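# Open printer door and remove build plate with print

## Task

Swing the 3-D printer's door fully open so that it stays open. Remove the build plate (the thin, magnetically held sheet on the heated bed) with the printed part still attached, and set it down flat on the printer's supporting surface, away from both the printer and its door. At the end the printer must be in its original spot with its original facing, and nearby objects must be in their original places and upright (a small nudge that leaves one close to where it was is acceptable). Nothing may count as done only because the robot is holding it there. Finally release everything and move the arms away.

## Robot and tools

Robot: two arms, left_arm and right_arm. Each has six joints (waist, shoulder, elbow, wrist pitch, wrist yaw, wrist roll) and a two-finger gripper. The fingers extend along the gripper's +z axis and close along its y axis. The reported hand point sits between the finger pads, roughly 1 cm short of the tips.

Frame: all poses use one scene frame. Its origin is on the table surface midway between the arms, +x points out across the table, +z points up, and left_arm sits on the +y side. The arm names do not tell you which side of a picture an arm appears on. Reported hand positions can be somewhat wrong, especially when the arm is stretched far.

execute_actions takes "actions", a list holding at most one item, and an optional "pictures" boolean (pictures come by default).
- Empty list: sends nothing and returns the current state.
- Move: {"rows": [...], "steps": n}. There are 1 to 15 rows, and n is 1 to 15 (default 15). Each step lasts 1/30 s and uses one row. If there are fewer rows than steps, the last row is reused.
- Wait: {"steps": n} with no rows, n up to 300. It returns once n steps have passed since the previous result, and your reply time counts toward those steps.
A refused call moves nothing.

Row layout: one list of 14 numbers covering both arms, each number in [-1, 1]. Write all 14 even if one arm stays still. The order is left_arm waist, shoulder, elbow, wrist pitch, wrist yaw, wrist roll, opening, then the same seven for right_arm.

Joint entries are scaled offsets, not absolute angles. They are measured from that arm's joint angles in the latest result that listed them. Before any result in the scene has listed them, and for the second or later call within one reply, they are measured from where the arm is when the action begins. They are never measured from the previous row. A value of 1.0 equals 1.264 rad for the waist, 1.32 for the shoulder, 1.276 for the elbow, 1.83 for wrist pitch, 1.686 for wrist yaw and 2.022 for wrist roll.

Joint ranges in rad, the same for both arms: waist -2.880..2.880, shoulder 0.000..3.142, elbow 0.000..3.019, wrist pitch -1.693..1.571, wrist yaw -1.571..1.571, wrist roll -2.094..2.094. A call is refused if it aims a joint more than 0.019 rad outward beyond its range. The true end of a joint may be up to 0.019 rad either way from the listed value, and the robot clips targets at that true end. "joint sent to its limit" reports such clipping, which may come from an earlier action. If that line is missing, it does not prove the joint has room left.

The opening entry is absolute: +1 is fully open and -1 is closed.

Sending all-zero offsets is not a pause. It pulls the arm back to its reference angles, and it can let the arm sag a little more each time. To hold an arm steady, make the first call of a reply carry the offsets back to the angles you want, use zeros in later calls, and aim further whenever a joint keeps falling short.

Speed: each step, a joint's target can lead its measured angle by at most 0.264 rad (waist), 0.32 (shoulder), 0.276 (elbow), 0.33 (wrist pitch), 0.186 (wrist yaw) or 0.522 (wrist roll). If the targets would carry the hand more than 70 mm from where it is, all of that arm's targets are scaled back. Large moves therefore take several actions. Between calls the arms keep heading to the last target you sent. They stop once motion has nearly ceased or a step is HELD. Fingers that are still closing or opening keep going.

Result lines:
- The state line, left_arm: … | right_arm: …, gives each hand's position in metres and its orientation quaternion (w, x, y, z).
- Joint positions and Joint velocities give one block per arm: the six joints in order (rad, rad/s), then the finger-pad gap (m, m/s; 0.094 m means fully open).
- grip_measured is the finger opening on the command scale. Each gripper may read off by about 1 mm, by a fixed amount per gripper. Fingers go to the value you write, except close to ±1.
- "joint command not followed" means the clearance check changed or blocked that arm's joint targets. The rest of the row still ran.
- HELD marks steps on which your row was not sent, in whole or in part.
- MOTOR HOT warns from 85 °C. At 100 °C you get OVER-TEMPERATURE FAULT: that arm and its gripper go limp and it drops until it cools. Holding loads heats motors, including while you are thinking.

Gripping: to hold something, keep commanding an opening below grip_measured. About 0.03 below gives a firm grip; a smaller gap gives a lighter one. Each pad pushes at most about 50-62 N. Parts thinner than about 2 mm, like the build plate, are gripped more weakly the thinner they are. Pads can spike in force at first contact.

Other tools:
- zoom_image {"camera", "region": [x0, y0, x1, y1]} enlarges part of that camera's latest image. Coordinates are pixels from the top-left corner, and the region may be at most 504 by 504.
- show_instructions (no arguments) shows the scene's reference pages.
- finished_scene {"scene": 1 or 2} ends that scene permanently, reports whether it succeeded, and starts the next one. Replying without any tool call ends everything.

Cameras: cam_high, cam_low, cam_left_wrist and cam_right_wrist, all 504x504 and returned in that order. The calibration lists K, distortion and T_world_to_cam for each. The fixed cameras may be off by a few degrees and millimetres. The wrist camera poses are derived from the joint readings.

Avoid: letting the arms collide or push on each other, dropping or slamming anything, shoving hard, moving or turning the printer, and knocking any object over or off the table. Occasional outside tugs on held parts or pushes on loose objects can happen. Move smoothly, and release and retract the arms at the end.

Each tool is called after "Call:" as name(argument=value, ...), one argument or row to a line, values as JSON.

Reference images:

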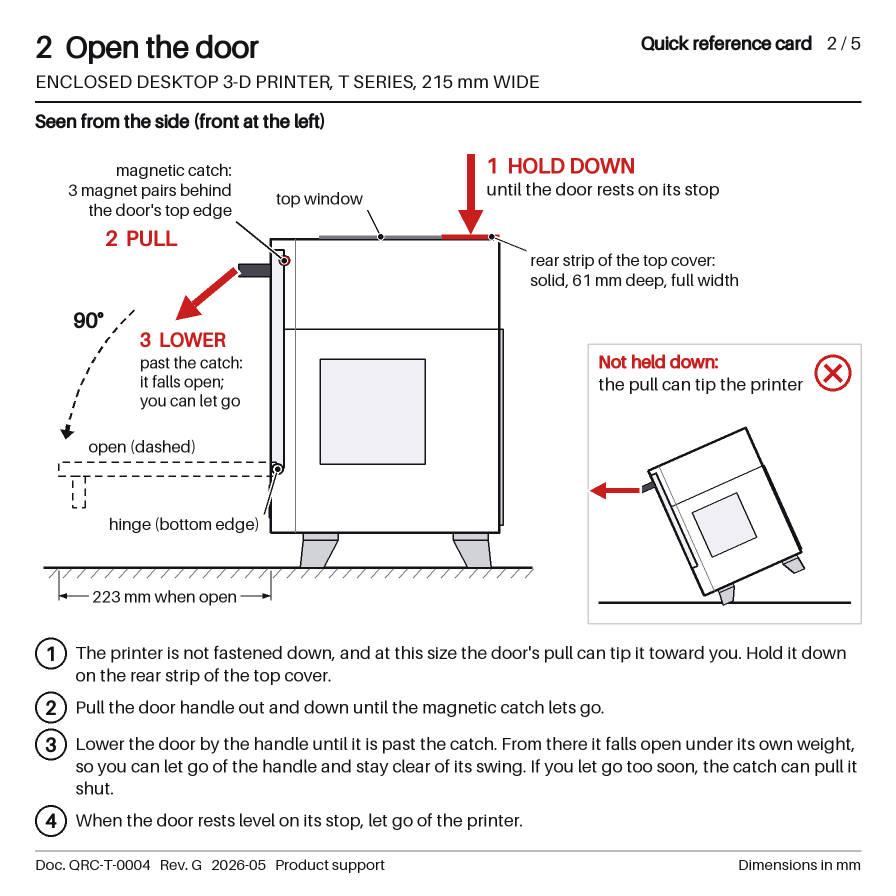

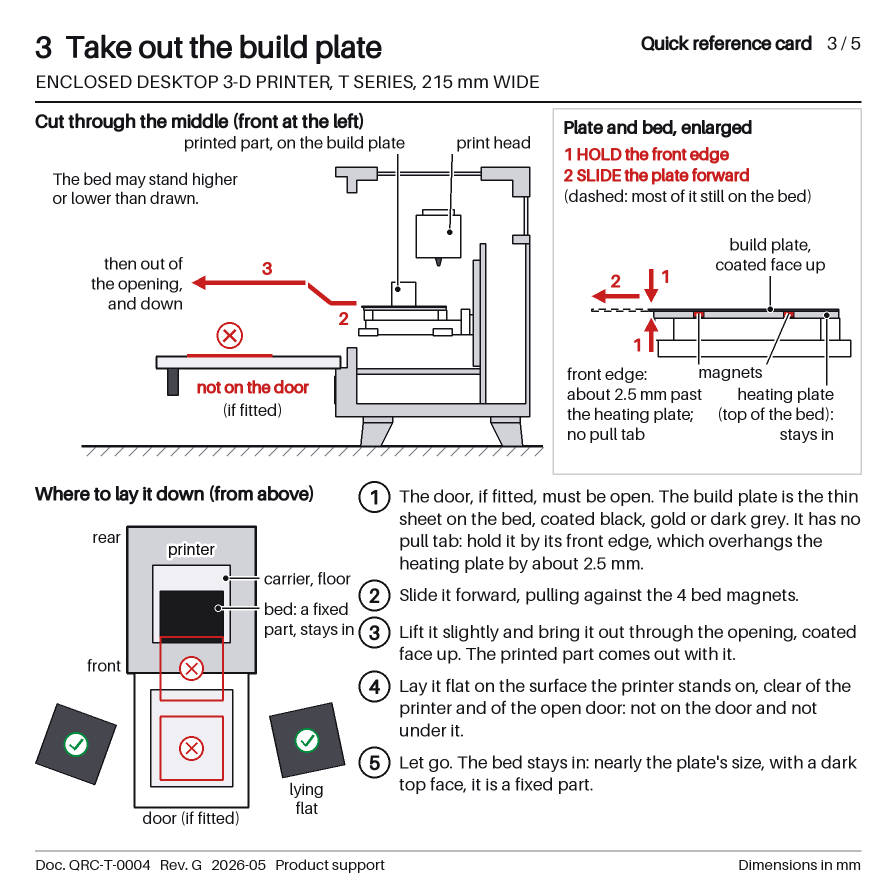

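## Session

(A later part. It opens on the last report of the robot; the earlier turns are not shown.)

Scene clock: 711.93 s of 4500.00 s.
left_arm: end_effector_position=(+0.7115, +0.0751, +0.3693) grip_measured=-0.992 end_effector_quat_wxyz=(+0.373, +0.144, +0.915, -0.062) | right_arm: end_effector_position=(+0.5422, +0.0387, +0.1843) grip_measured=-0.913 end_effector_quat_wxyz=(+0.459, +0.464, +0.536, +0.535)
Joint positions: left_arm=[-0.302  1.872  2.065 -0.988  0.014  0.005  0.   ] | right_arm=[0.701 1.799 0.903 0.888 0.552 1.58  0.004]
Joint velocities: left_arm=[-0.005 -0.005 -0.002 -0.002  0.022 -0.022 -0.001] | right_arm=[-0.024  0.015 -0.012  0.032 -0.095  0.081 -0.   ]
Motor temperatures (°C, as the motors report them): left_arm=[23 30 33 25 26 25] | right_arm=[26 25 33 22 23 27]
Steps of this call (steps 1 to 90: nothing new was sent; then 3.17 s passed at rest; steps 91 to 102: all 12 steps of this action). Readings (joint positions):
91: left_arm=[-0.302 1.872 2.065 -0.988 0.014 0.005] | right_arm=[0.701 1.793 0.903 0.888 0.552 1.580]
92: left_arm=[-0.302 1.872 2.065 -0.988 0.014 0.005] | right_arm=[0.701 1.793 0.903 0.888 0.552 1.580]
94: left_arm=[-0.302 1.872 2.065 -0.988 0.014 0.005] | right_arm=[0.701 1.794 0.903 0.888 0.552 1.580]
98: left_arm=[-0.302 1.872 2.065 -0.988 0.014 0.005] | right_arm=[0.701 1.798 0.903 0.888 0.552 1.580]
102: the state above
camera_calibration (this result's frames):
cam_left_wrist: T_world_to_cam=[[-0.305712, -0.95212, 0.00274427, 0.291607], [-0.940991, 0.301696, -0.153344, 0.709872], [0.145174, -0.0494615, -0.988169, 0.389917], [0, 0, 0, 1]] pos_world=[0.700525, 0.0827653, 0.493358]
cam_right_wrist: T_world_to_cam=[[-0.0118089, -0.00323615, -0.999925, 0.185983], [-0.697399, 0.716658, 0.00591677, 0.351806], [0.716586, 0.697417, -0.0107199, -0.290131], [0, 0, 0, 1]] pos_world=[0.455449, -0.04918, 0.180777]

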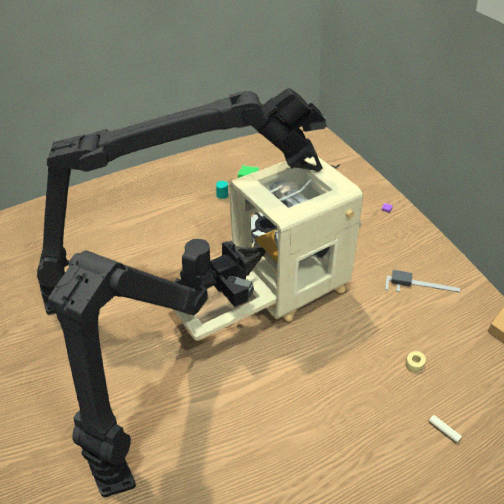

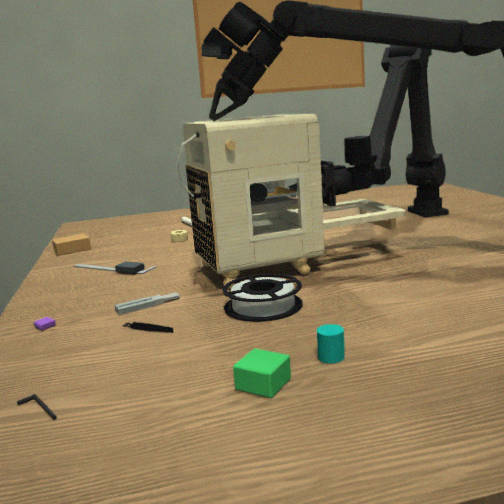

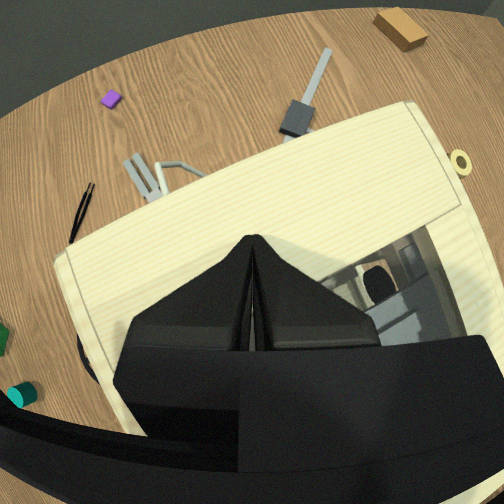

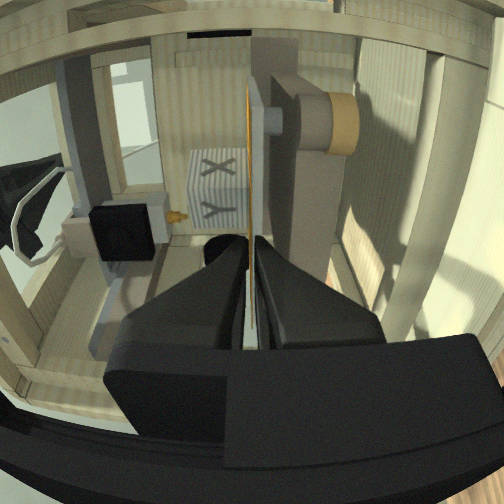

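Call:
execute_actions(
  actions=[
    {"rows":[[0,0,0,0,0,0,-1,-0.005,0,0,0,-0.004,0,-0.895],[0,0,0,0,0,0,-1,-0.01,0,0,0,-0.008,0,-0.895],[0,0,0,0,0,0,-1,-0.015,0,0,0,-0.012,0,-0.895],[0,0,0,0,0,0,-1,-0.02,0,0,0,-0.016,0,-0.895],[0,0,0,0,0,0,-1,-0.025,0,0,0,-0.02,0,-0.895]],"steps":15},
  ],
)

Call:
zoom_image(
  camera="cam_right_wrist",
  region=[190,150,310,290],
)

Scene clock: 723.67 s of 4500.00 s.
left_arm: end_effector_position=(+0.7115, +0.0751, +0.3693) grip_measured=-0.992 end_effector_quat_wxyz=(+0.373, +0.144, +0.915, -0.062) | right_arm: end_effector_position=(+0.5483, +0.0329, +0.1841) grip_measured=-0.897 end_effector_quat_wxyz=(+0.455, +0.461, +0.539, +0.538)
Joint positions: left_arm=[-0.302  1.872  2.065 -0.988  0.014  0.005  0.   ] | right_arm=[0.68  1.799 0.903 0.888 0.519 1.58  0.005]
Joint velocities: left_arm=[-0.015 -0.005 -0.002 -0.007 -0.037 -0.051  0.   ] | right_arm=[-0.005  0.005  0.002  0.017 -0.051 -0.007 -0.001]
Motor temperatures (°C, as the motors report them): left_arm=[23 30 33 25 26 25] | right_arm=[26 25 32 22 23 27]
Steps of this call (steps 1 to 15: the robot went on to your last target; steps 16 to 90: nothing new was sent; then 8.23 s passed at rest; steps 91 to 105: all 15 steps of this action). Readings (joint positions):
91: left_arm=[-0.302 1.872 2.065 -0.988 0.014 0.005] | right_arm=[0.701 1.799 0.903 0.888 0.551 1.580]
92: left_arm=[-0.302 1.872 2.065 -0.988 0.014 0.005] | right_arm=[0.700 1.799 0.903 0.888 0.546 1.580]
94: left_arm=[-0.302 1.872 2.065 -0.988 0.014 0.005] | right_arm=[0.698 1.799 0.903 0.888 0.533 1.580]
98: left_arm=[-0.302 1.872 2.065 -0.988 0.014 0.005] | right_arm=[0.683 1.799 0.903 0.888 0.522 1.580]
105: the state above
camera_calibration (this result's frames):
cam_left_wrist: T_world_to_cam=[[-0.305712, -0.95212, 0.00274427, 0.291607], [-0.940991, 0.301696, -0.153344, 0.709872], [0.145174, -0.0494615, -0.988169, 0.389917], [0, 0, 0, 1]] pos_world=[0.700525, 0.0827653, 0.493358]
cam_right_wrist: T_world_to_cam=[[-0.0122118, -0.00344744, -0.999919, 0.186066], [-0.706362, 0.707823, 0.0061863, 0.365359], [0.707745, 0.706381, -0.011079, -0.285812], [0, 0, 0, 1]] pos_world=[0.46263, -0.0560764, 0.180624]

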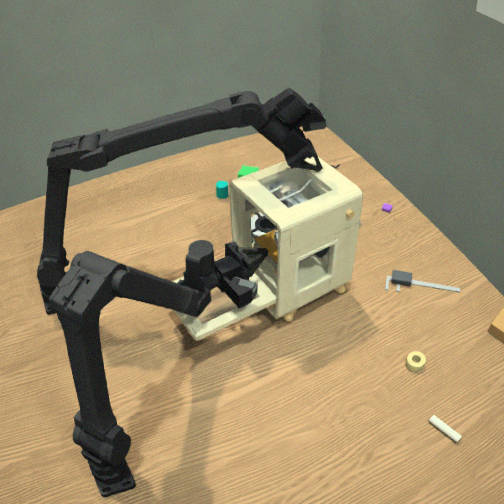

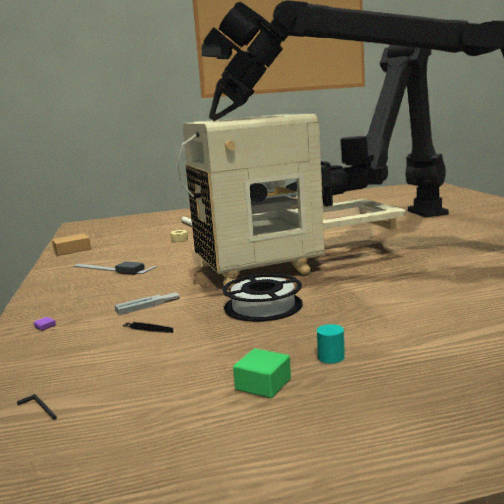

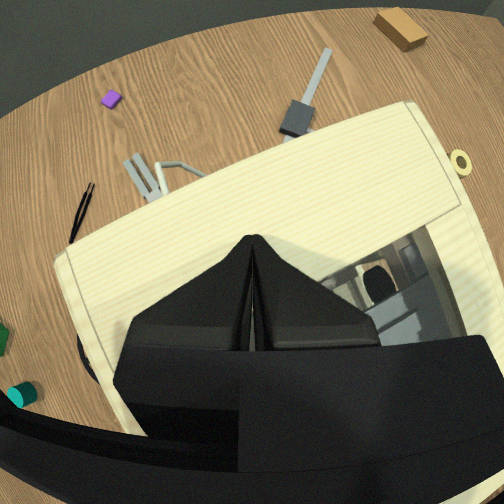

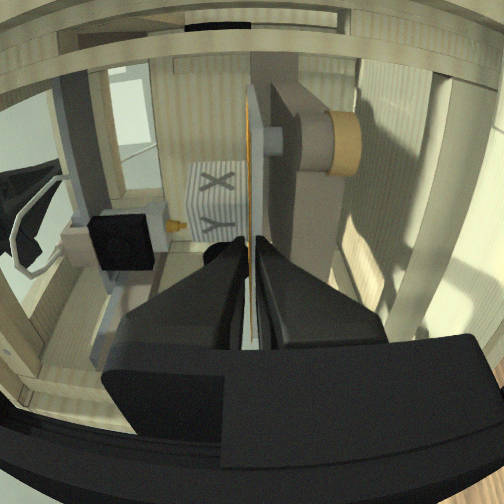

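Region (190, 150, 310, 290) of cam_right_wrist's 504x504 image, scaled by 3.600, with more detail than that image has; it fills the left 432 columns of this view, and the rest is white.

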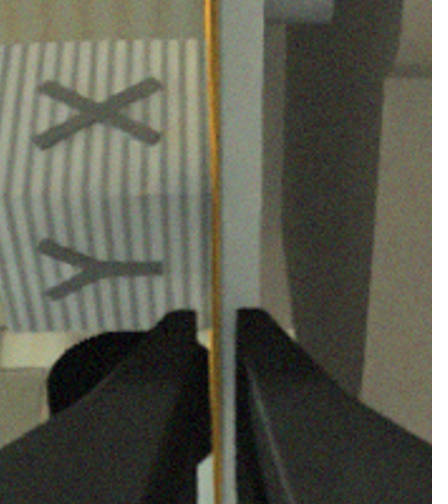

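Call:
execute_actions(
  actions=[
    {"rows":[[0,0.03,0,0,0,0,-1,-0.006,0,0,0,-0.002,0,-0.895],[0,0.06,-0.02,0,0,0,-1,-0.012,0,0,0,-0.004,0,-0.895],[0,0.1,-0.04,-0.02,0,0,-1,-0.016,0,0,0,-0.006,0,-0.895],[0,0.1,-0.04,-0.02,0,0,-1,-0.02,0,0,0,-0.008,0,-0.895],[0,0.1,-0.04,-0.02,0,0,-1,-0.024,0,0,0,-0.01,0,-0.895],[0,0.1,-0.04,-0.02,0,0,-1,-0.027,0,0,0,-0.012,0,-0.895]],"steps":15},
  ],
)

Call:
zoom_image(
  camera="cam_right_wrist",
  region=[190,150,310,290],
)

Scene clock: 730.53 s of 4500.00 s.
left_arm: end_effector_position=(+0.7126, +0.0747, +0.3656) grip_measured=-0.992 end_effector_quat_wxyz=(+0.371, +0.144, +0.915, -0.062) | right_arm: end_effector_position=(+0.5484, +0.0329, +0.1837) grip_measured=-0.897 end_effector_quat_wxyz=(+0.452, +0.458, +0.542, +0.540)
Joint positions: left_arm=[-0.302  1.877  2.065 -0.988  0.014  0.005  0.   ] | right_arm=[0.676 1.797 0.901 0.888 0.505 1.58  0.005]
Joint velocities: left_arm=[-0.005 -0.005 -0.002 -0.002  0.051  0.037 -0.001] | right_arm=[-0.015 -0.015 -0.012  0.007 -0.051  0.007  0.   ]
Motor temperatures (°C, as the motors report them): left_arm=[23 30 33 25 26 25] | right_arm=[26 25 32 22 23 27]
Steps of this call (steps 1 to 15: the robot went on to your last target; steps 16 to 90: nothing new was sent; then 3.37 s passed at rest; steps 91 to 105: all 15 steps of this action). Readings (joint positions):
91: left_arm=[-0.302 1.874 2.065 -0.988 0.014 0.005] | right_arm=[0.680 1.799 0.903 0.888 0.519 1.580]
92: left_arm=[-0.302 1.877 2.065 -0.988 0.014 0.005] | right_arm=[0.680 1.799 0.903 0.888 0.518 1.580]
94: left_arm=[-0.302 1.877 2.065 -0.988 0.014 0.005] | right_arm=[0.679 1.799 0.903 0.888 0.515 1.580]
98: left_arm=[-0.302 1.877 2.065 -0.988 0.014 0.005] | right_arm=[0.677 1.797 0.901 0.888 0.505 1.580]
105: the state above
camera_calibration (this result's frames):
cam_left_wrist: T_world_to_cam=[[-0.305699, -0.952124, 0.00278543, 0.291603], [-0.941706, 0.301919, -0.148442, 0.709187], [0.140494, -0.0480016, -0.988917, 0.389538], [0, 0, 0, 1]] pos_world=[0.70226, 0.082224, 0.489682]
cam_right_wrist: T_world_to_cam=[[-0.013131, -0.00421203, -0.999905, 0.18623], [-0.713609, 0.700515, 0.00642042, 0.36967], [0.700421, 0.713625, -0.0122042, -0.281934], [0, 0, 0, 1]] pos_world=[0.463718, -0.0569798, 0.180398]

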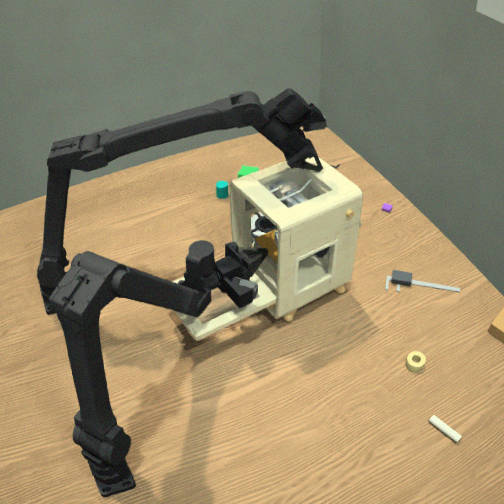

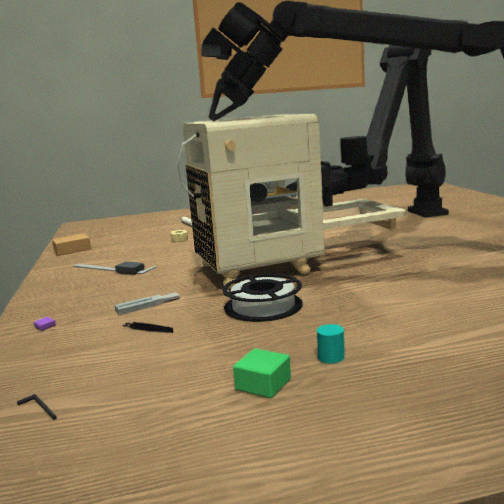

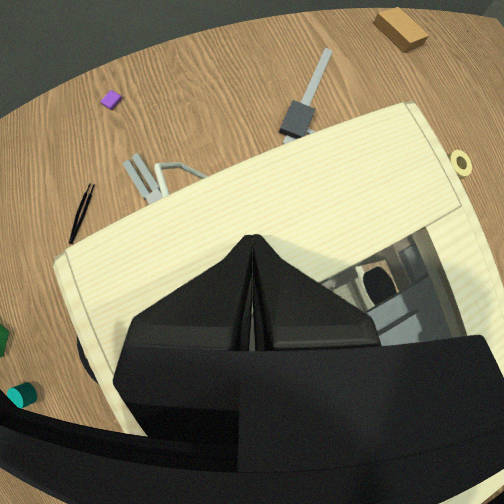

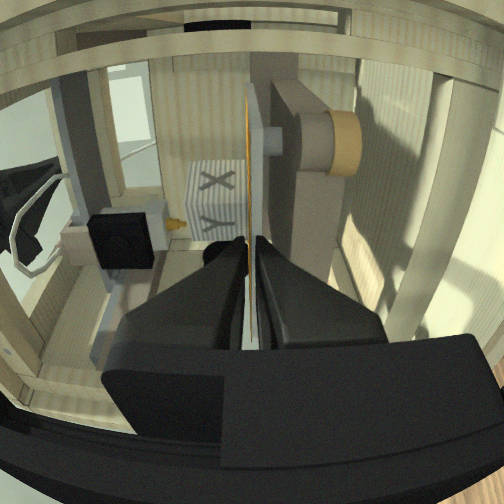

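Region (190, 150, 310, 290) of cam_right_wrist's 504x504 image, scaled by 3.600, with more detail than that image has; it fills the left 432 columns of this view, and the rest is white.

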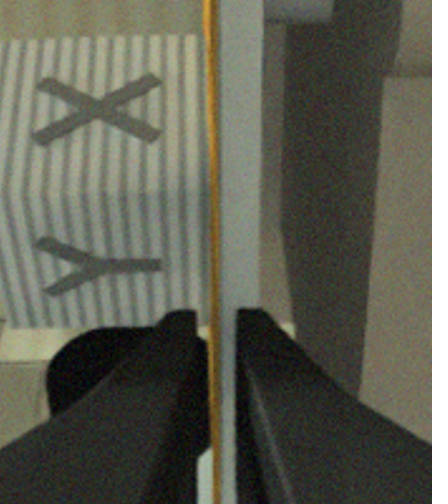

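Call:
execute_actions(
  actions=[
    {"rows":[[0,0.1,-0.04,-0.02,0,0,-1,-0.02,0,0,0,0,0,-0.92],[0,0.1,-0.04,-0.02,0,0,-1,-0.02,0,0,0,0,0,-0.94],[0,0.1,-0.04,-0.02,0,0,-1,-0.02,0,0,0,0,0,-0.96],[0,0.1,-0.04,-0.02,0,0,-1,-0.02,0,0,0,0,0,-0.98],[0,0.1,-0.04,-0.02,0,0,-1,-0.02,0,0,0,0,0,-1]],"steps":15},
  ],
)

Call:
zoom_image(
  camera="cam_right_wrist",
  region=[190,150,310,290],
)

Scene clock: 738.27 s of 4500.00 s.
left_arm: end_effector_position=(+0.7126, +0.0747, +0.3656) grip_measured=-0.992 end_effector_quat_wxyz=(+0.371, +0.144, +0.915, -0.062) | right_arm: end_effector_position=(+0.5483, +0.0327, +0.1834) grip_measured=-0.981 end_effector_quat_wxyz=(+0.452, +0.459, +0.542, +0.540)
Joint positions: left_arm=[-0.302  1.877  2.065 -0.988  0.014  0.005  0.   ] | right_arm=[0.676 1.797 0.9   0.888 0.505 1.58  0.001]
Joint velocities: left_arm=[ 0.015 -0.015 -0.002 -0.002 -0.066  0.007 -0.   ] | right_arm=[-0.015  0.005 -0.007 -0.002 -0.037  0.007 -0.   ]
Motor temperatures (°C, as the motors report them): left_arm=[23 29 33 25 26 25] | right_arm=[26 25 31 22 23 27]
Steps of this call (steps 1 to 15: the robot went on to your last target; steps 16 to 90: nothing new was sent; then 4.23 s passed at rest; steps 91 to 105: all 15 steps of this action). Readings (joint positions):
91: left_arm=[-0.302 1.877 2.065 -0.988 0.014 0.005] | right_arm=[0.676 1.797 0.901 0.888 0.505 1.580]
92: left_arm=[-0.302 1.877 2.065 -0.988 0.014 0.005] | right_arm=[0.676 1.797 0.900 0.888 0.505 1.580]
94: left_arm=[-0.302 1.877 2.065 -0.988 0.014 0.005] | right_arm=[0.676 1.797 0.900 0.888 0.505 1.580]
98: left_arm=[-0.302 1.877 2.065 -0.988 0.014 0.005] | right_arm=[0.676 1.797 0.900 0.888 0.505 1.580]
105: the state above
camera_calibration (this result's frames):
cam_left_wrist: T_world_to_cam=[[-0.305699, -0.952124, 0.00278543, 0.291603], [-0.941706, 0.301919, -0.148442, 0.709187], [0.140494, -0.0480016, -0.988917, 0.389538], [0, 0, 0, 1]] pos_world=[0.70226, 0.082224, 0.489682]
cam_right_wrist: T_world_to_cam=[[-0.013726, -0.0046895, -0.999895, 0.186214], [-0.713605, 0.700518, 0.00651053, 0.369627], [0.700414, 0.713619, -0.0129618, -0.281568], [0, 0, 0, 1]] pos_world=[0.463537, -0.0571249, 0.180138]

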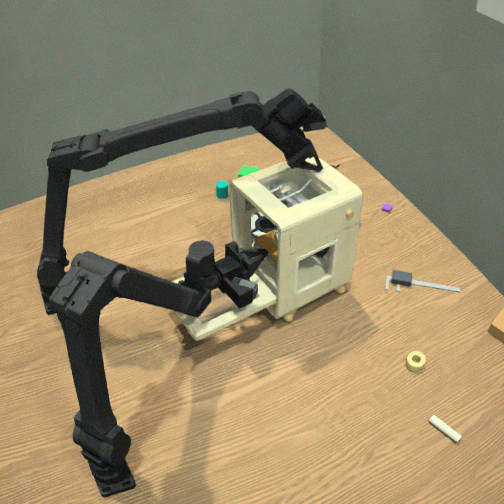

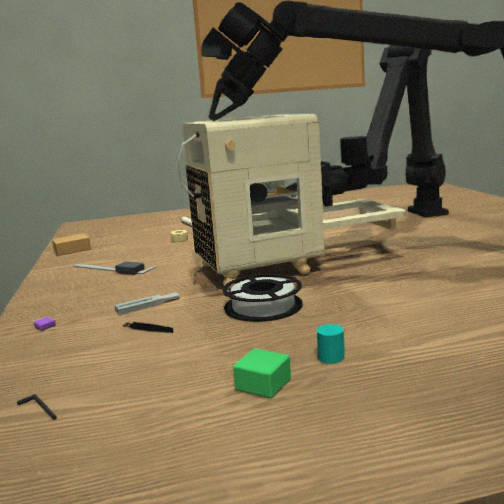

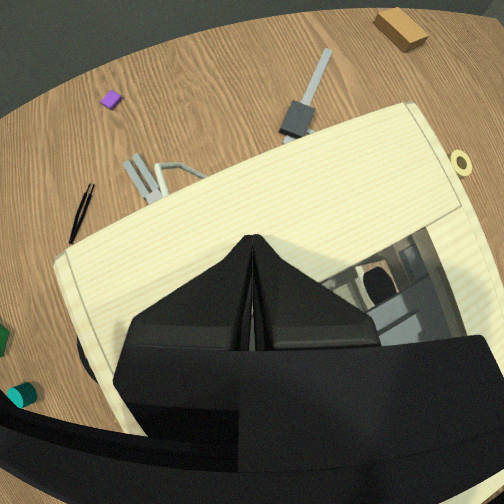

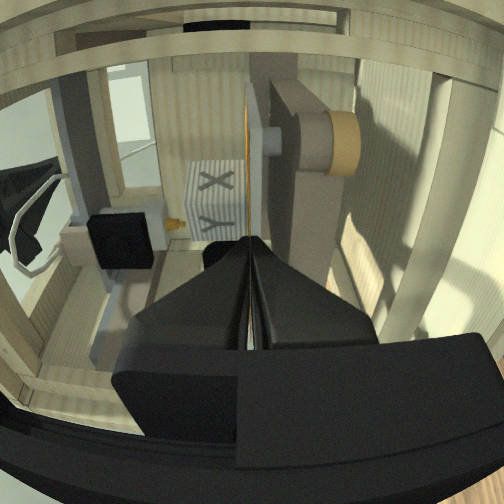

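Region (190, 150, 310, 290) of cam_right_wrist's 504x504 image, scaled by 3.600, with more detail than that image has; it fills the left 432 columns of this view, and the rest is white.

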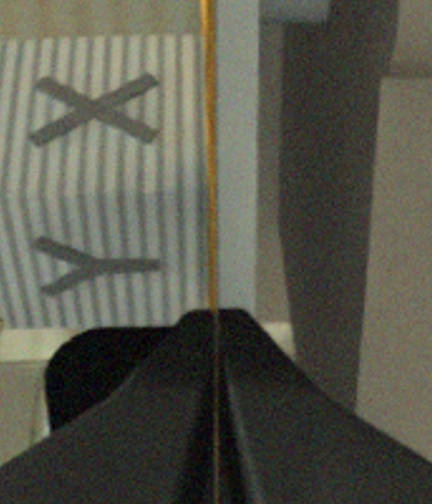

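Call:
execute_actions(
  actions=[
    {"rows":[[0,0.2,-0.08,-0.05,0,0,-1,0,0,0,0,0,0,-1],[0,0.2,-0.08,-0.05,0,0,-1,0,0,0,0,0,0,-1],[0,0.2,-0.08,-0.05,0,0,-1,0.004,-0.002,-0.004,0.002,0.001,0,-1],[0,0.2,-0.08,-0.05,0,0,-1,0.006,-0.004,-0.007,0.004,0.002,0,-1],[0,0.2,-0.08,-0.05,0,0,-1,0.008,-0.006,-0.01,0.006,0.003,0,-1],[0,0.2,-0.08,-0.05,0,0,-1,0.01,-0.008,-0.013,0.007,0.004,0,-1],[0,0.2,-0.08,-0.05,0,0,-1,0.012,-0.01,-0.016,0.008,0.005,0,-1],[0,0.2,-0.08,-0.05,0,0,-1,0.013,-0.012,-0.019,0.009,0.006,0,-1],[0,0.2,-0.08,-0.05,0,0,-1,0.014,-0.014,-0.022,0.01,0.007,0,-1],[0,0.2,-0.08,-0.05,0,0,-1,0.015,-0.016,-0.025,0.011,0.008,0,-1]],"steps":15},
  ],
)

Call:
zoom_image(
  camera="cam_right_wrist",
  region=[190,100,330,290],
)

Scene clock: 750.83 s of 4500.00 s.
left_arm: end_effector_position=(+0.7126, +0.0747, +0.3656) grip_measured=-0.992 end_effector_quat_wxyz=(+0.371, +0.144, +0.915, -0.062) | right_arm: end_effector_position=(+0.5439, +0.0318, +0.1825) grip_measured=-0.983 end_effector_quat_wxyz=(+0.453, +0.460, +0.543, +0.537)
Joint positions: left_arm=[-0.302  1.877  2.065 -0.988  0.014  0.005  0.   ] | right_arm=[0.682 1.791 0.889 0.888 0.514 1.58  0.001]
Joint velocities: left_arm=[-0.015 -0.005 -0.002 -0.002  0.022 -0.066 -0.   ] | right_arm=[ 0.044 -0.054 -0.129  0.002  0.022 -0.007 -0.001]
Motor temperatures (°C, as the motors report them): left_arm=[23 29 32 25 26 25] | right_arm=[26 25 31 23 23 27]
Steps of this call (steps 1 to 15: the robot went on to your last target; steps 16 to 90: nothing new was sent; then 9.07 s passed at rest; steps 91 to 105: all 15 steps of this action). Readings (joint positions):
91: left_arm=[-0.302 1.877 2.065 -0.988 0.014 0.005] | right_arm=[0.677 1.797 0.900 0.888 0.505 1.580]
92: left_arm=[-0.302 1.877 2.065 -0.988 0.014 0.005] | right_arm=[0.677 1.797 0.900 0.888 0.506 1.580]
94: left_arm=[-0.302 1.877 2.065 -0.988 0.014 0.005] | right_arm=[0.678 1.797 0.900 0.888 0.507 1.580]
98: left_arm=[-0.302 1.877 2.065 -0.988 0.014 0.005] | right_arm=[0.679 1.797 0.899 0.888 0.510 1.580]
105: the state above
camera_calibration (this result's frames):
cam_left_wrist: T_world_to_cam=[[-0.305699, -0.952124, 0.00278543, 0.291603], [-0.941706, 0.301919, -0.148442, 0.709187], [0.140494, -0.0480016, -0.988917, 0.389538], [0, 0, 0, 1]] pos_world=[0.70226, 0.082224, 0.489682]
cam_right_wrist: T_world_to_cam=[[-0.0169494, -0.00734589, -0.999829, 0.187078], [-0.710906, 0.703253, 0.00688463, 0.365549], [0.703082, 0.710902, -0.017142, -0.278424], [0, 0, 0, 1]] pos_world=[0.458797, -0.0577671, 0.179757]

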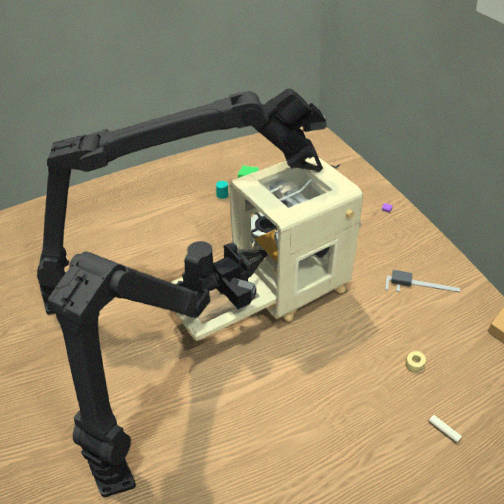

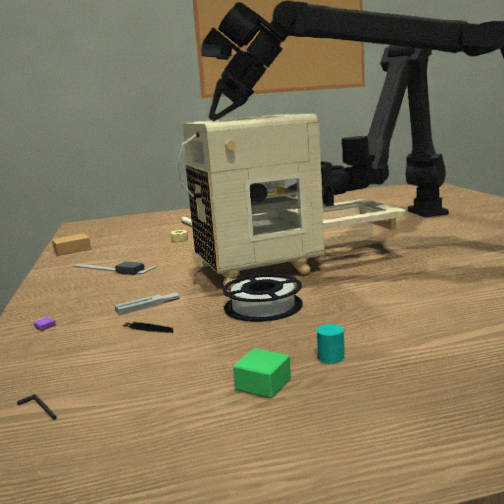

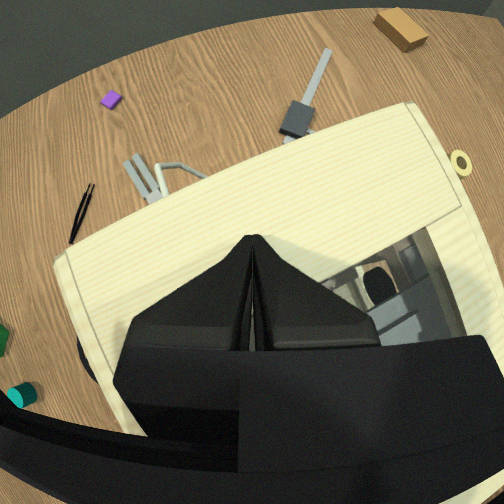

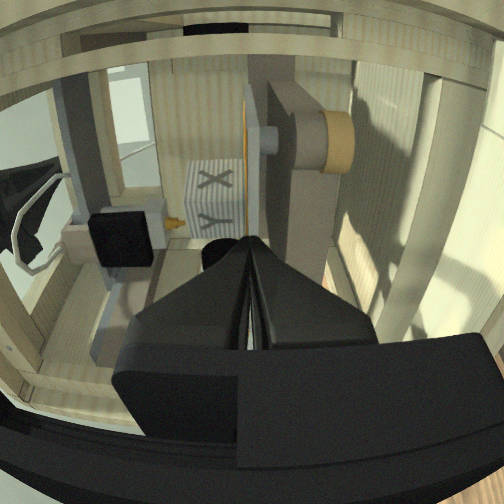

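Region (190, 100, 330, 290) of cam_right_wrist's 504x504 image, scaled by 2.653, with more detail than that image has; it fills the left 371 columns of this view, and the rest is white.

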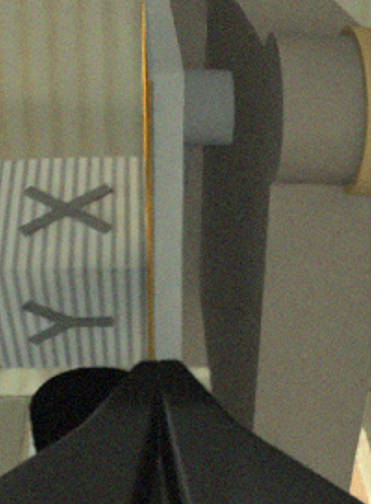

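Call:
execute_actions(
  actions=[],
)

Call:
zoom_image(
  camera="cam_right_wrist",
  region=[190,60,330,290],
)

Scene clock: 755.80 s of 4500.00 s.
left_arm: end_effector_position=(+0.7126, +0.0747, +0.3656) grip_measured=-0.992 end_effector_quat_wxyz=(+0.371, +0.144, +0.915, -0.062) | right_arm: end_effector_position=(+0.5385, +0.0325, +0.1770) grip_measured=-0.983 end_effector_quat_wxyz=(+0.451, +0.459, +0.548, +0.534)
Joint positions: left_arm=[-0.302  1.877  2.065 -0.988  0.014  0.005  0.   ] | right_arm=[0.688 1.789 0.875 0.888 0.515 1.58  0.001]
Joint velocities: left_arm=[-0.005 -0.015 -0.032 -0.012 -0.022 -0.051 -0.001] | right_arm=[ 0.005  0.005 -0.017  0.002 -0.007  0.066 -0.   ]
Motor temperatures (°C, as the motors report them): left_arm=[23 29 32 25 26 25] | right_arm=[26 25 31 23 23 27]
Steps of this call (steps 1 to 30: the robot went on to your last target; steps 31 to 90: nothing new was sent; then 1.97 s passed at rest). Readings (joint positions):
1: left_arm=[-0.302 1.877 2.065 -0.988 0.014 0.005] | right_arm=[0.683 1.789 0.885 0.888 0.515 1.580]
2: left_arm=[-0.302 1.877 2.065 -0.988 0.014 0.005] | right_arm=[0.685 1.789 0.882 0.888 0.515 1.580]
4: left_arm=[-0.302 1.877 2.065 -0.988 0.014 0.005] | right_arm=[0.687 1.789 0.877 0.888 0.515 1.580]
8: left_arm=[-0.302 1.877 2.065 -0.988 0.014 0.005] | right_arm=[0.688 1.789 0.875 0.888 0.515 1.580]
90: the state above
All arms were judged still, so your last target was given up. Only a new action makes them travel on or press farther. Fingers that are still opening or closing keep moving.
camera_calibration (this result's frames):
cam_left_wrist: T_world_to_cam=[[-0.305699, -0.952124, 0.00278543, 0.291603], [-0.941706, 0.301919, -0.148442, 0.709187], [0.140494, -0.0480016, -0.988917, 0.389538], [0, 0, 0, 1]] pos_world=[0.70226, 0.082224, 0.489682]
cam_right_wrist: T_world_to_cam=[[-0.026327, -0.0151981, -0.999538, 0.186821], [-0.714581, 0.699505, 0.00818542, 0.36318], [0.699057, 0.714466, -0.0292761, -0.27107], [0, 0, 0, 1]] pos_world=[0.453933, -0.0575365, 0.175826]

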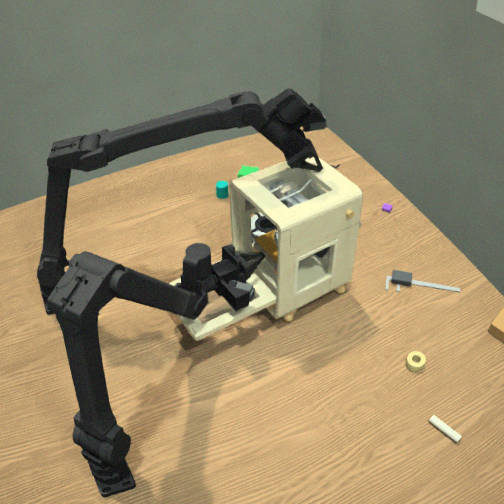

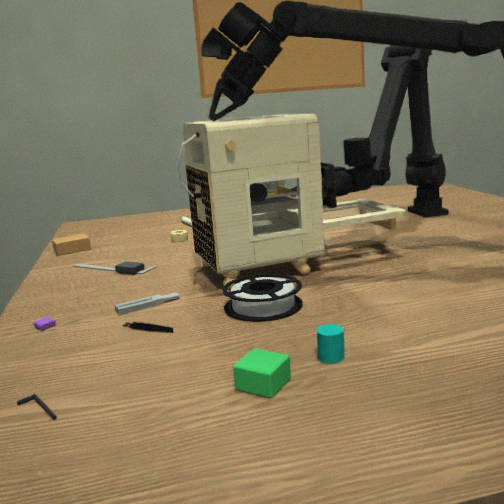

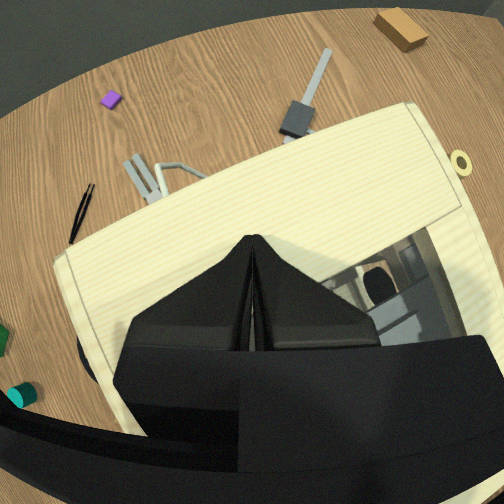

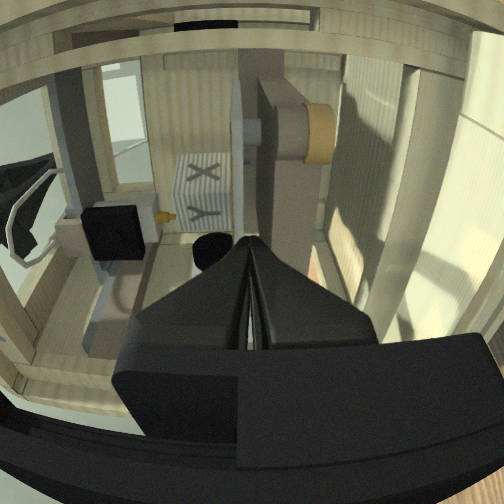

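Region (190, 60, 330, 290) of cam_right_wrist's 504x504 image, scaled by 2.191, with more detail than that image has; it fills the left 307 columns of this view, and the rest is white.

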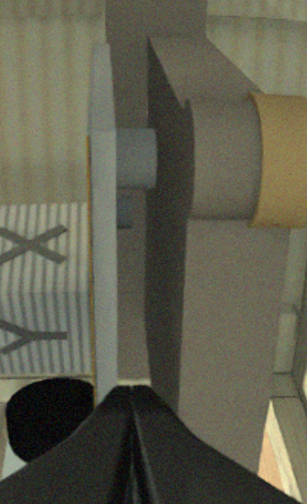

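Call:
execute_actions(
  actions=[
    {"rows":[[0,0,0,0,0,0,-1,0,-0.005,0,0,0,0,-0.895],[0,0,0,0,0,0,-1,0,-0.01,0,0,0,0,-0.895],[0,0,0,0,0,0,-1,0,-0.014,0,0,0,0,-0.895]],"steps":15},
  ],
)

Call:
zoom_image(
  camera="cam_right_wrist",
  region=[190,80,330,290],
)

Scene clock: 806.13 s of 4500.00 s.
left_arm: end_effector_position=(+0.7118, +0.0750, +0.3694) grip_measured=-0.992 end_effector_quat_wxyz=(+0.373, +0.144, +0.914, -0.063) | right_arm: end_effector_position=(+0.5385, +0.0325, +0.1770) grip_measured=-0.897 end_effector_quat_wxyz=(+0.451, +0.459, +0.548, +0.534)
Joint positions: left_arm=[-0.302  1.872  2.065 -0.986  0.014  0.005  0.   ] | right_arm=[0.688 1.789 0.875 0.888 0.515 1.58  0.005]
Joint velocities: left_arm=[-0.005 -0.005 -0.012  0.007 -0.051 -0.037  0.001] | right_arm=[-0.005 -0.005 -0.017  0.007 -0.037  0.022 -0.   ]
Motor temperatures (°C, as the motors report them): left_arm=[23 29 32 25 26 25] | right_arm=[26 25 30 23 23 27]
Steps of this call (steps 1 to 90: nothing new was sent; then 46.83 s passed at rest; steps 91 to 105: all 15 steps of this action). Readings (joint positions):
91: left_arm=[-0.302 1.874 2.065 -0.986 0.014 0.005] | right_arm=[0.688 1.789 0.875 0.888 0.515 1.580]
92: left_arm=[-0.302 1.872 2.065 -0.986 0.014 0.005] | right_arm=[0.688 1.789 0.875 0.888 0.515 1.580]
94: left_arm=[-0.302 1.872 2.065 -0.986 0.014 0.005] | right_arm=[0.688 1.789 0.875 0.888 0.515 1.580]
98: left_arm=[-0.302 1.872 2.065 -0.986 0.014 0.005] | right_arm=[0.688 1.789 0.875 0.888 0.515 1.580]
105: the state above
camera_calibration (this result's frames):
cam_left_wrist: T_world_to_cam=[[-0.305716, -0.952119, 0.00273159, 0.291617], [-0.940767, 0.301626, -0.154852, 0.710585], [0.146614, -0.0499105, -0.987934, 0.388912], [0, 0, 0, 1]] pos_world=[0.700627, 0.0827336, 0.493458]
cam_right_wrist: T_world_to_cam=[[-0.026327, -0.0151981, -0.999538, 0.186821], [-0.714581, 0.699505, 0.00818542, 0.36318], [0.699057, 0.714466, -0.0292761, -0.27107], [0, 0, 0, 1]] pos_world=[0.453933, -0.0575365, 0.175826]

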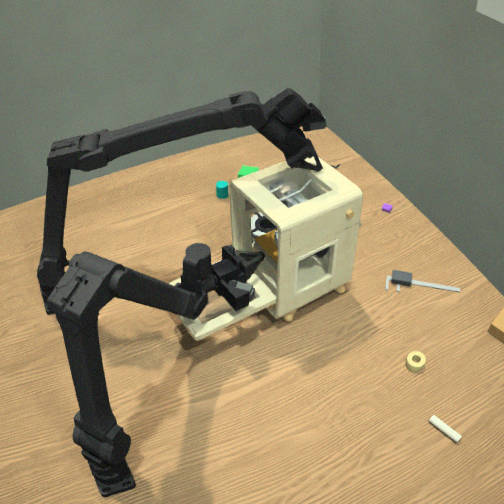

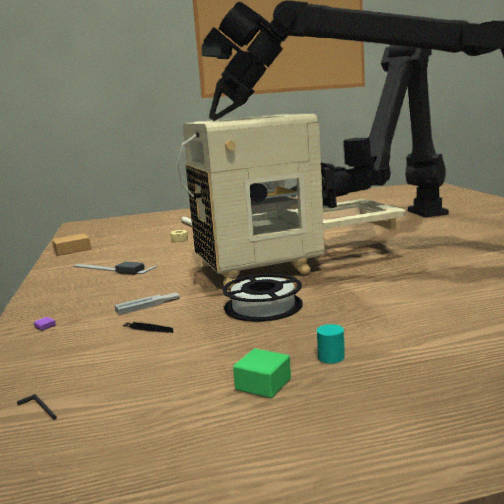

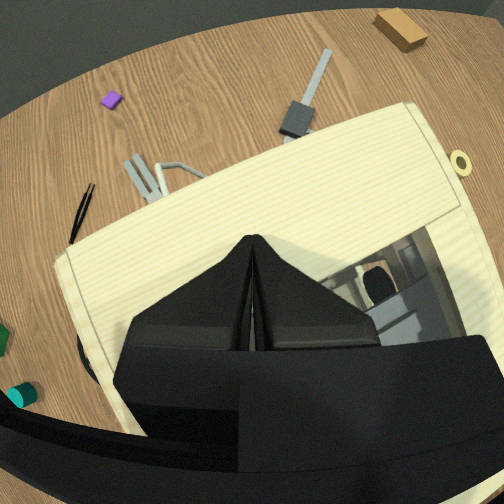

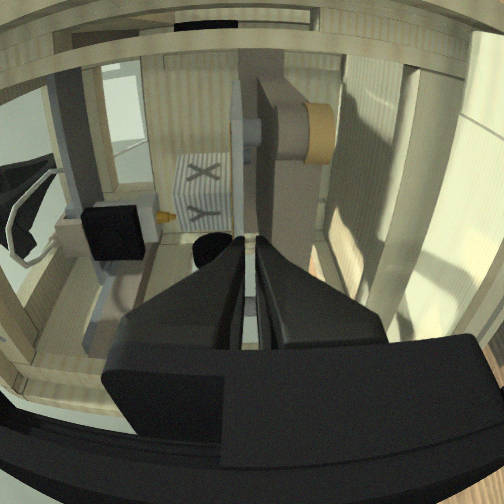

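Region (190, 80, 330, 290) of cam_right_wrist's 504x504 image, scaled by 2.400, with more detail than that image has.

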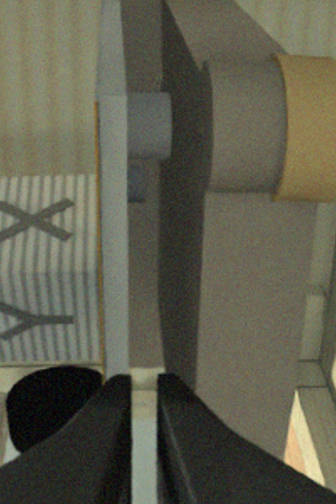

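Call:
execute_actions(
  actions=[
    {"rows":[[0,0,0,0,0,0,-1,0,-0.014,0,0,0,0,-0.895],[0,0,0,0,0,0,-1,0,-0.018,0,0,0,0,-0.895],[0,0,0,0,0,0,-1,0,-0.023,0,0,0,0,-0.895]],"steps":15},
  ],
  pictures=false,
)

Scene clock: 810.40 s of 4500.00 s.
left_arm: end_effector_position=(+0.7118, +0.0750, +0.3694) grip_measured=-0.992 end_effector_quat_wxyz=(+0.373, +0.144, +0.914, -0.063) | right_arm: end_effector_position=(+0.5380, +0.0320, +0.1854) grip_measured=-0.897 end_effector_quat_wxyz=(+0.452, +0.458, +0.543, +0.539)
Joint positions: left_arm=[-0.302  1.872  2.065 -0.986  0.014  0.005  0.   ] | right_arm=[0.688 1.776 0.875 0.888 0.515 1.58  0.005]
Joint velocities: left_arm=[-0.015 -0.015 -0.012  0.007 -0.081  0.051 -0.   ] | right_arm=[-0.005 -0.005 -0.002 -0.017  0.139  0.022  0.   ]
Motor temperatures (°C, as the motors report them): left_arm=[23 29 32 25 26 25] | right_arm=[26 25 30 23 23 27]
Steps of this call (steps 1 to 15: the robot went on to your last target; steps 16 to 90: nothing new was sent; then 0.77 s passed at rest; steps 91 to 105: all 15 steps of this action). Readings (joint positions):
91: left_arm=[-0.302 1.872 2.065 -0.986 0.014 0.005] | right_arm=[0.688 1.789 0.875 0.888 0.515 1.580]
92: left_arm=[-0.302 1.872 2.065 -0.986 0.014 0.005] | right_arm=[0.688 1.789 0.875 0.888 0.515 1.580]
94: left_arm=[-0.302 1.872 2.065 -0.986 0.014 0.005] | right_arm=[0.688 1.787 0.875 0.888 0.515 1.580]
98: left_arm=[-0.302 1.872 2.065 -0.986 0.014 0.005] | right_arm=[0.688 1.779 0.875 0.888 0.515 1.580]
105: the state above

Call:
execute_actions(
  actions=[
    {"rows":[[0,0,0,0,0,0,-1,-0.006,0.004,0,0,-0.003,0,-0.895],[0,0,0,0,0,0,-1,-0.012,0.007,0,0,-0.006,0,-0.895],[0,0,0,0,0,0,-1,-0.018,0.007,0,0,-0.008,0,-0.895],[0,0,0,0,0,0,-1,-0.022,0.007,0,0,-0.008,0,-0.895]],"steps":15},
  ],
)

Call:
zoom_image(
  camera="cam_right_wrist",
  region=[210,190,290,290],
)

Scene clock: 816.27 s of 4500.00 s.
left_arm: end_effector_position=(+0.7118, +0.0750, +0.3694) grip_measured=-0.992 end_effector_quat_wxyz=(+0.373, +0.144, +0.914, -0.063) | right_arm: end_effector_position=(+0.5456, +0.0209, +0.1842) grip_measured=-0.897 end_effector_quat_wxyz=(+0.455, +0.462, +0.541, +0.536)
Joint positions: left_arm=[-0.302  1.872  2.065 -0.986  0.014  0.005  0.   ] | right_arm=[0.664 1.778 0.875 0.888 0.505 1.58  0.005]
Joint velocities: left_arm=[-0.015 -0.005 -0.007 -0.007  0.007  0.007 -0.001] | right_arm=[ 0.005  0.005 -0.017 -0.007 -0.066  0.037  0.   ]
Motor temperatures (°C, as the motors report them): left_arm=[23 29 33 25 26 25] | right_arm=[26 25 30 23 23 27]
Steps of this call (steps 1 to 15: the robot went on to your last target; steps 16 to 90: nothing new was sent; then 2.37 s passed at rest; steps 91 to 105: all 15 steps of this action). Readings (joint positions):
91: left_arm=[-0.302 1.872 2.065 -0.986 0.014 0.005] | right_arm=[0.688 1.776 0.875 0.888 0.515 1.580]
92: left_arm=[-0.302 1.872 2.065 -0.986 0.014 0.005] | right_arm=[0.688 1.776 0.875 0.888 0.512 1.580]
94: left_arm=[-0.302 1.872 2.065 -0.986 0.014 0.005] | right_arm=[0.685 1.776 0.875 0.888 0.505 1.580]
98: left_arm=[-0.302 1.872 2.065 -0.986 0.014 0.005] | right_arm=[0.670 1.778 0.875 0.888 0.505 1.580]
105: the state above
camera_calibration (this result's frames):
cam_left_wrist: T_world_to_cam=[[-0.305716, -0.952119, 0.00273159, 0.291617], [-0.940767, 0.301626, -0.154852, 0.710585], [0.146614, -0.0499105, -0.987934, 0.388912], [0, 0, 0, 1]] pos_world=[0.700627, 0.0827336, 0.493458]
cam_right_wrist: T_world_to_cam=[[-0.0173871, -0.00734503, -0.999822, 0.18898], [-0.705247, 0.708927, 0.00705634, 0.371209], [0.708749, 0.705244, -0.0175062, -0.274798], [0, 0, 0, 1]] pos_world=[0.459843, -0.0679723, 0.181516]

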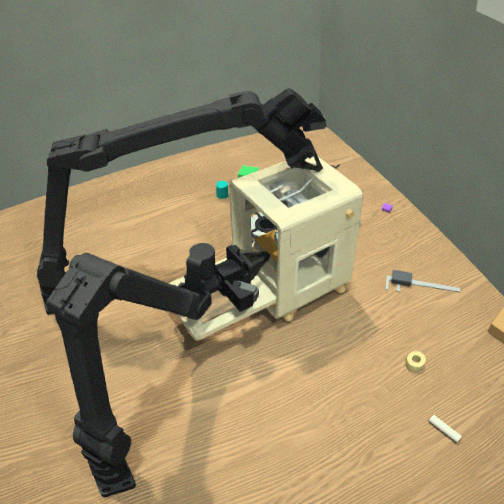

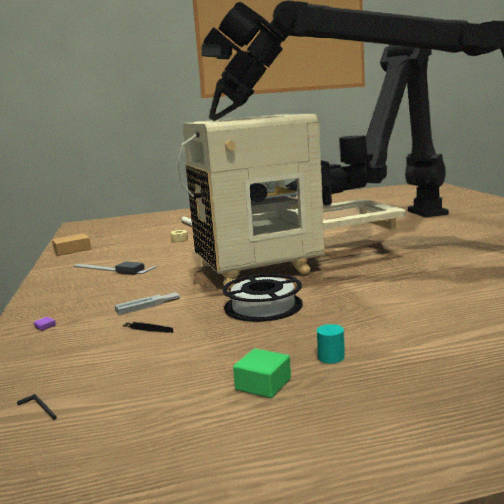

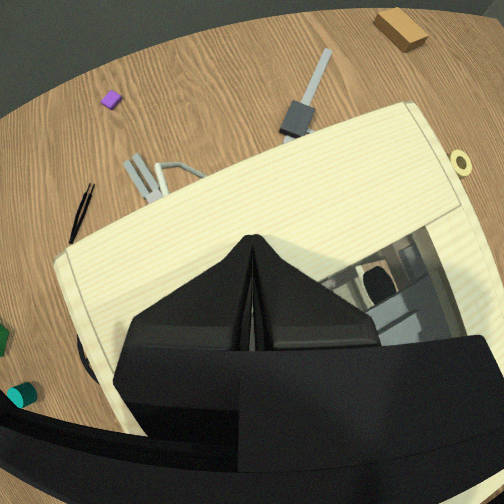

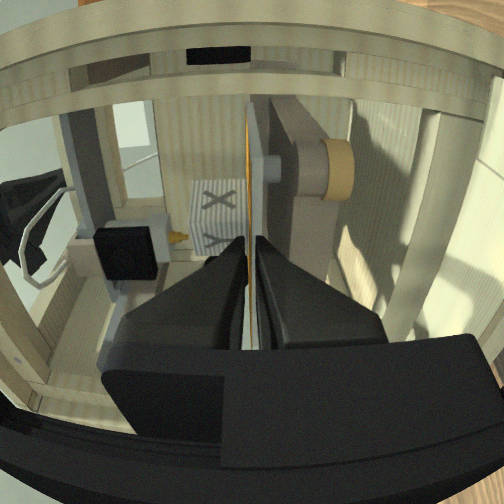

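Region (210, 190, 290, 290) of cam_right_wrist's 504x504 image, scaled by 5.040, with more detail than that image has; it fills the left 403 columns of this view, and the rest is white.

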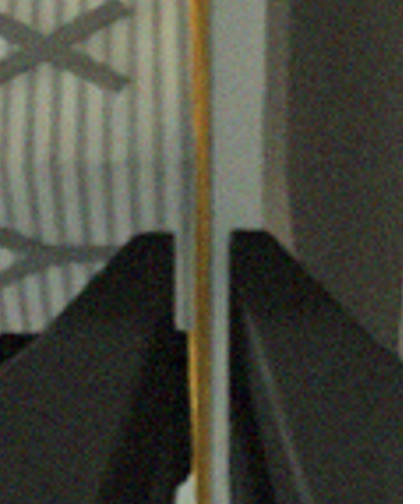

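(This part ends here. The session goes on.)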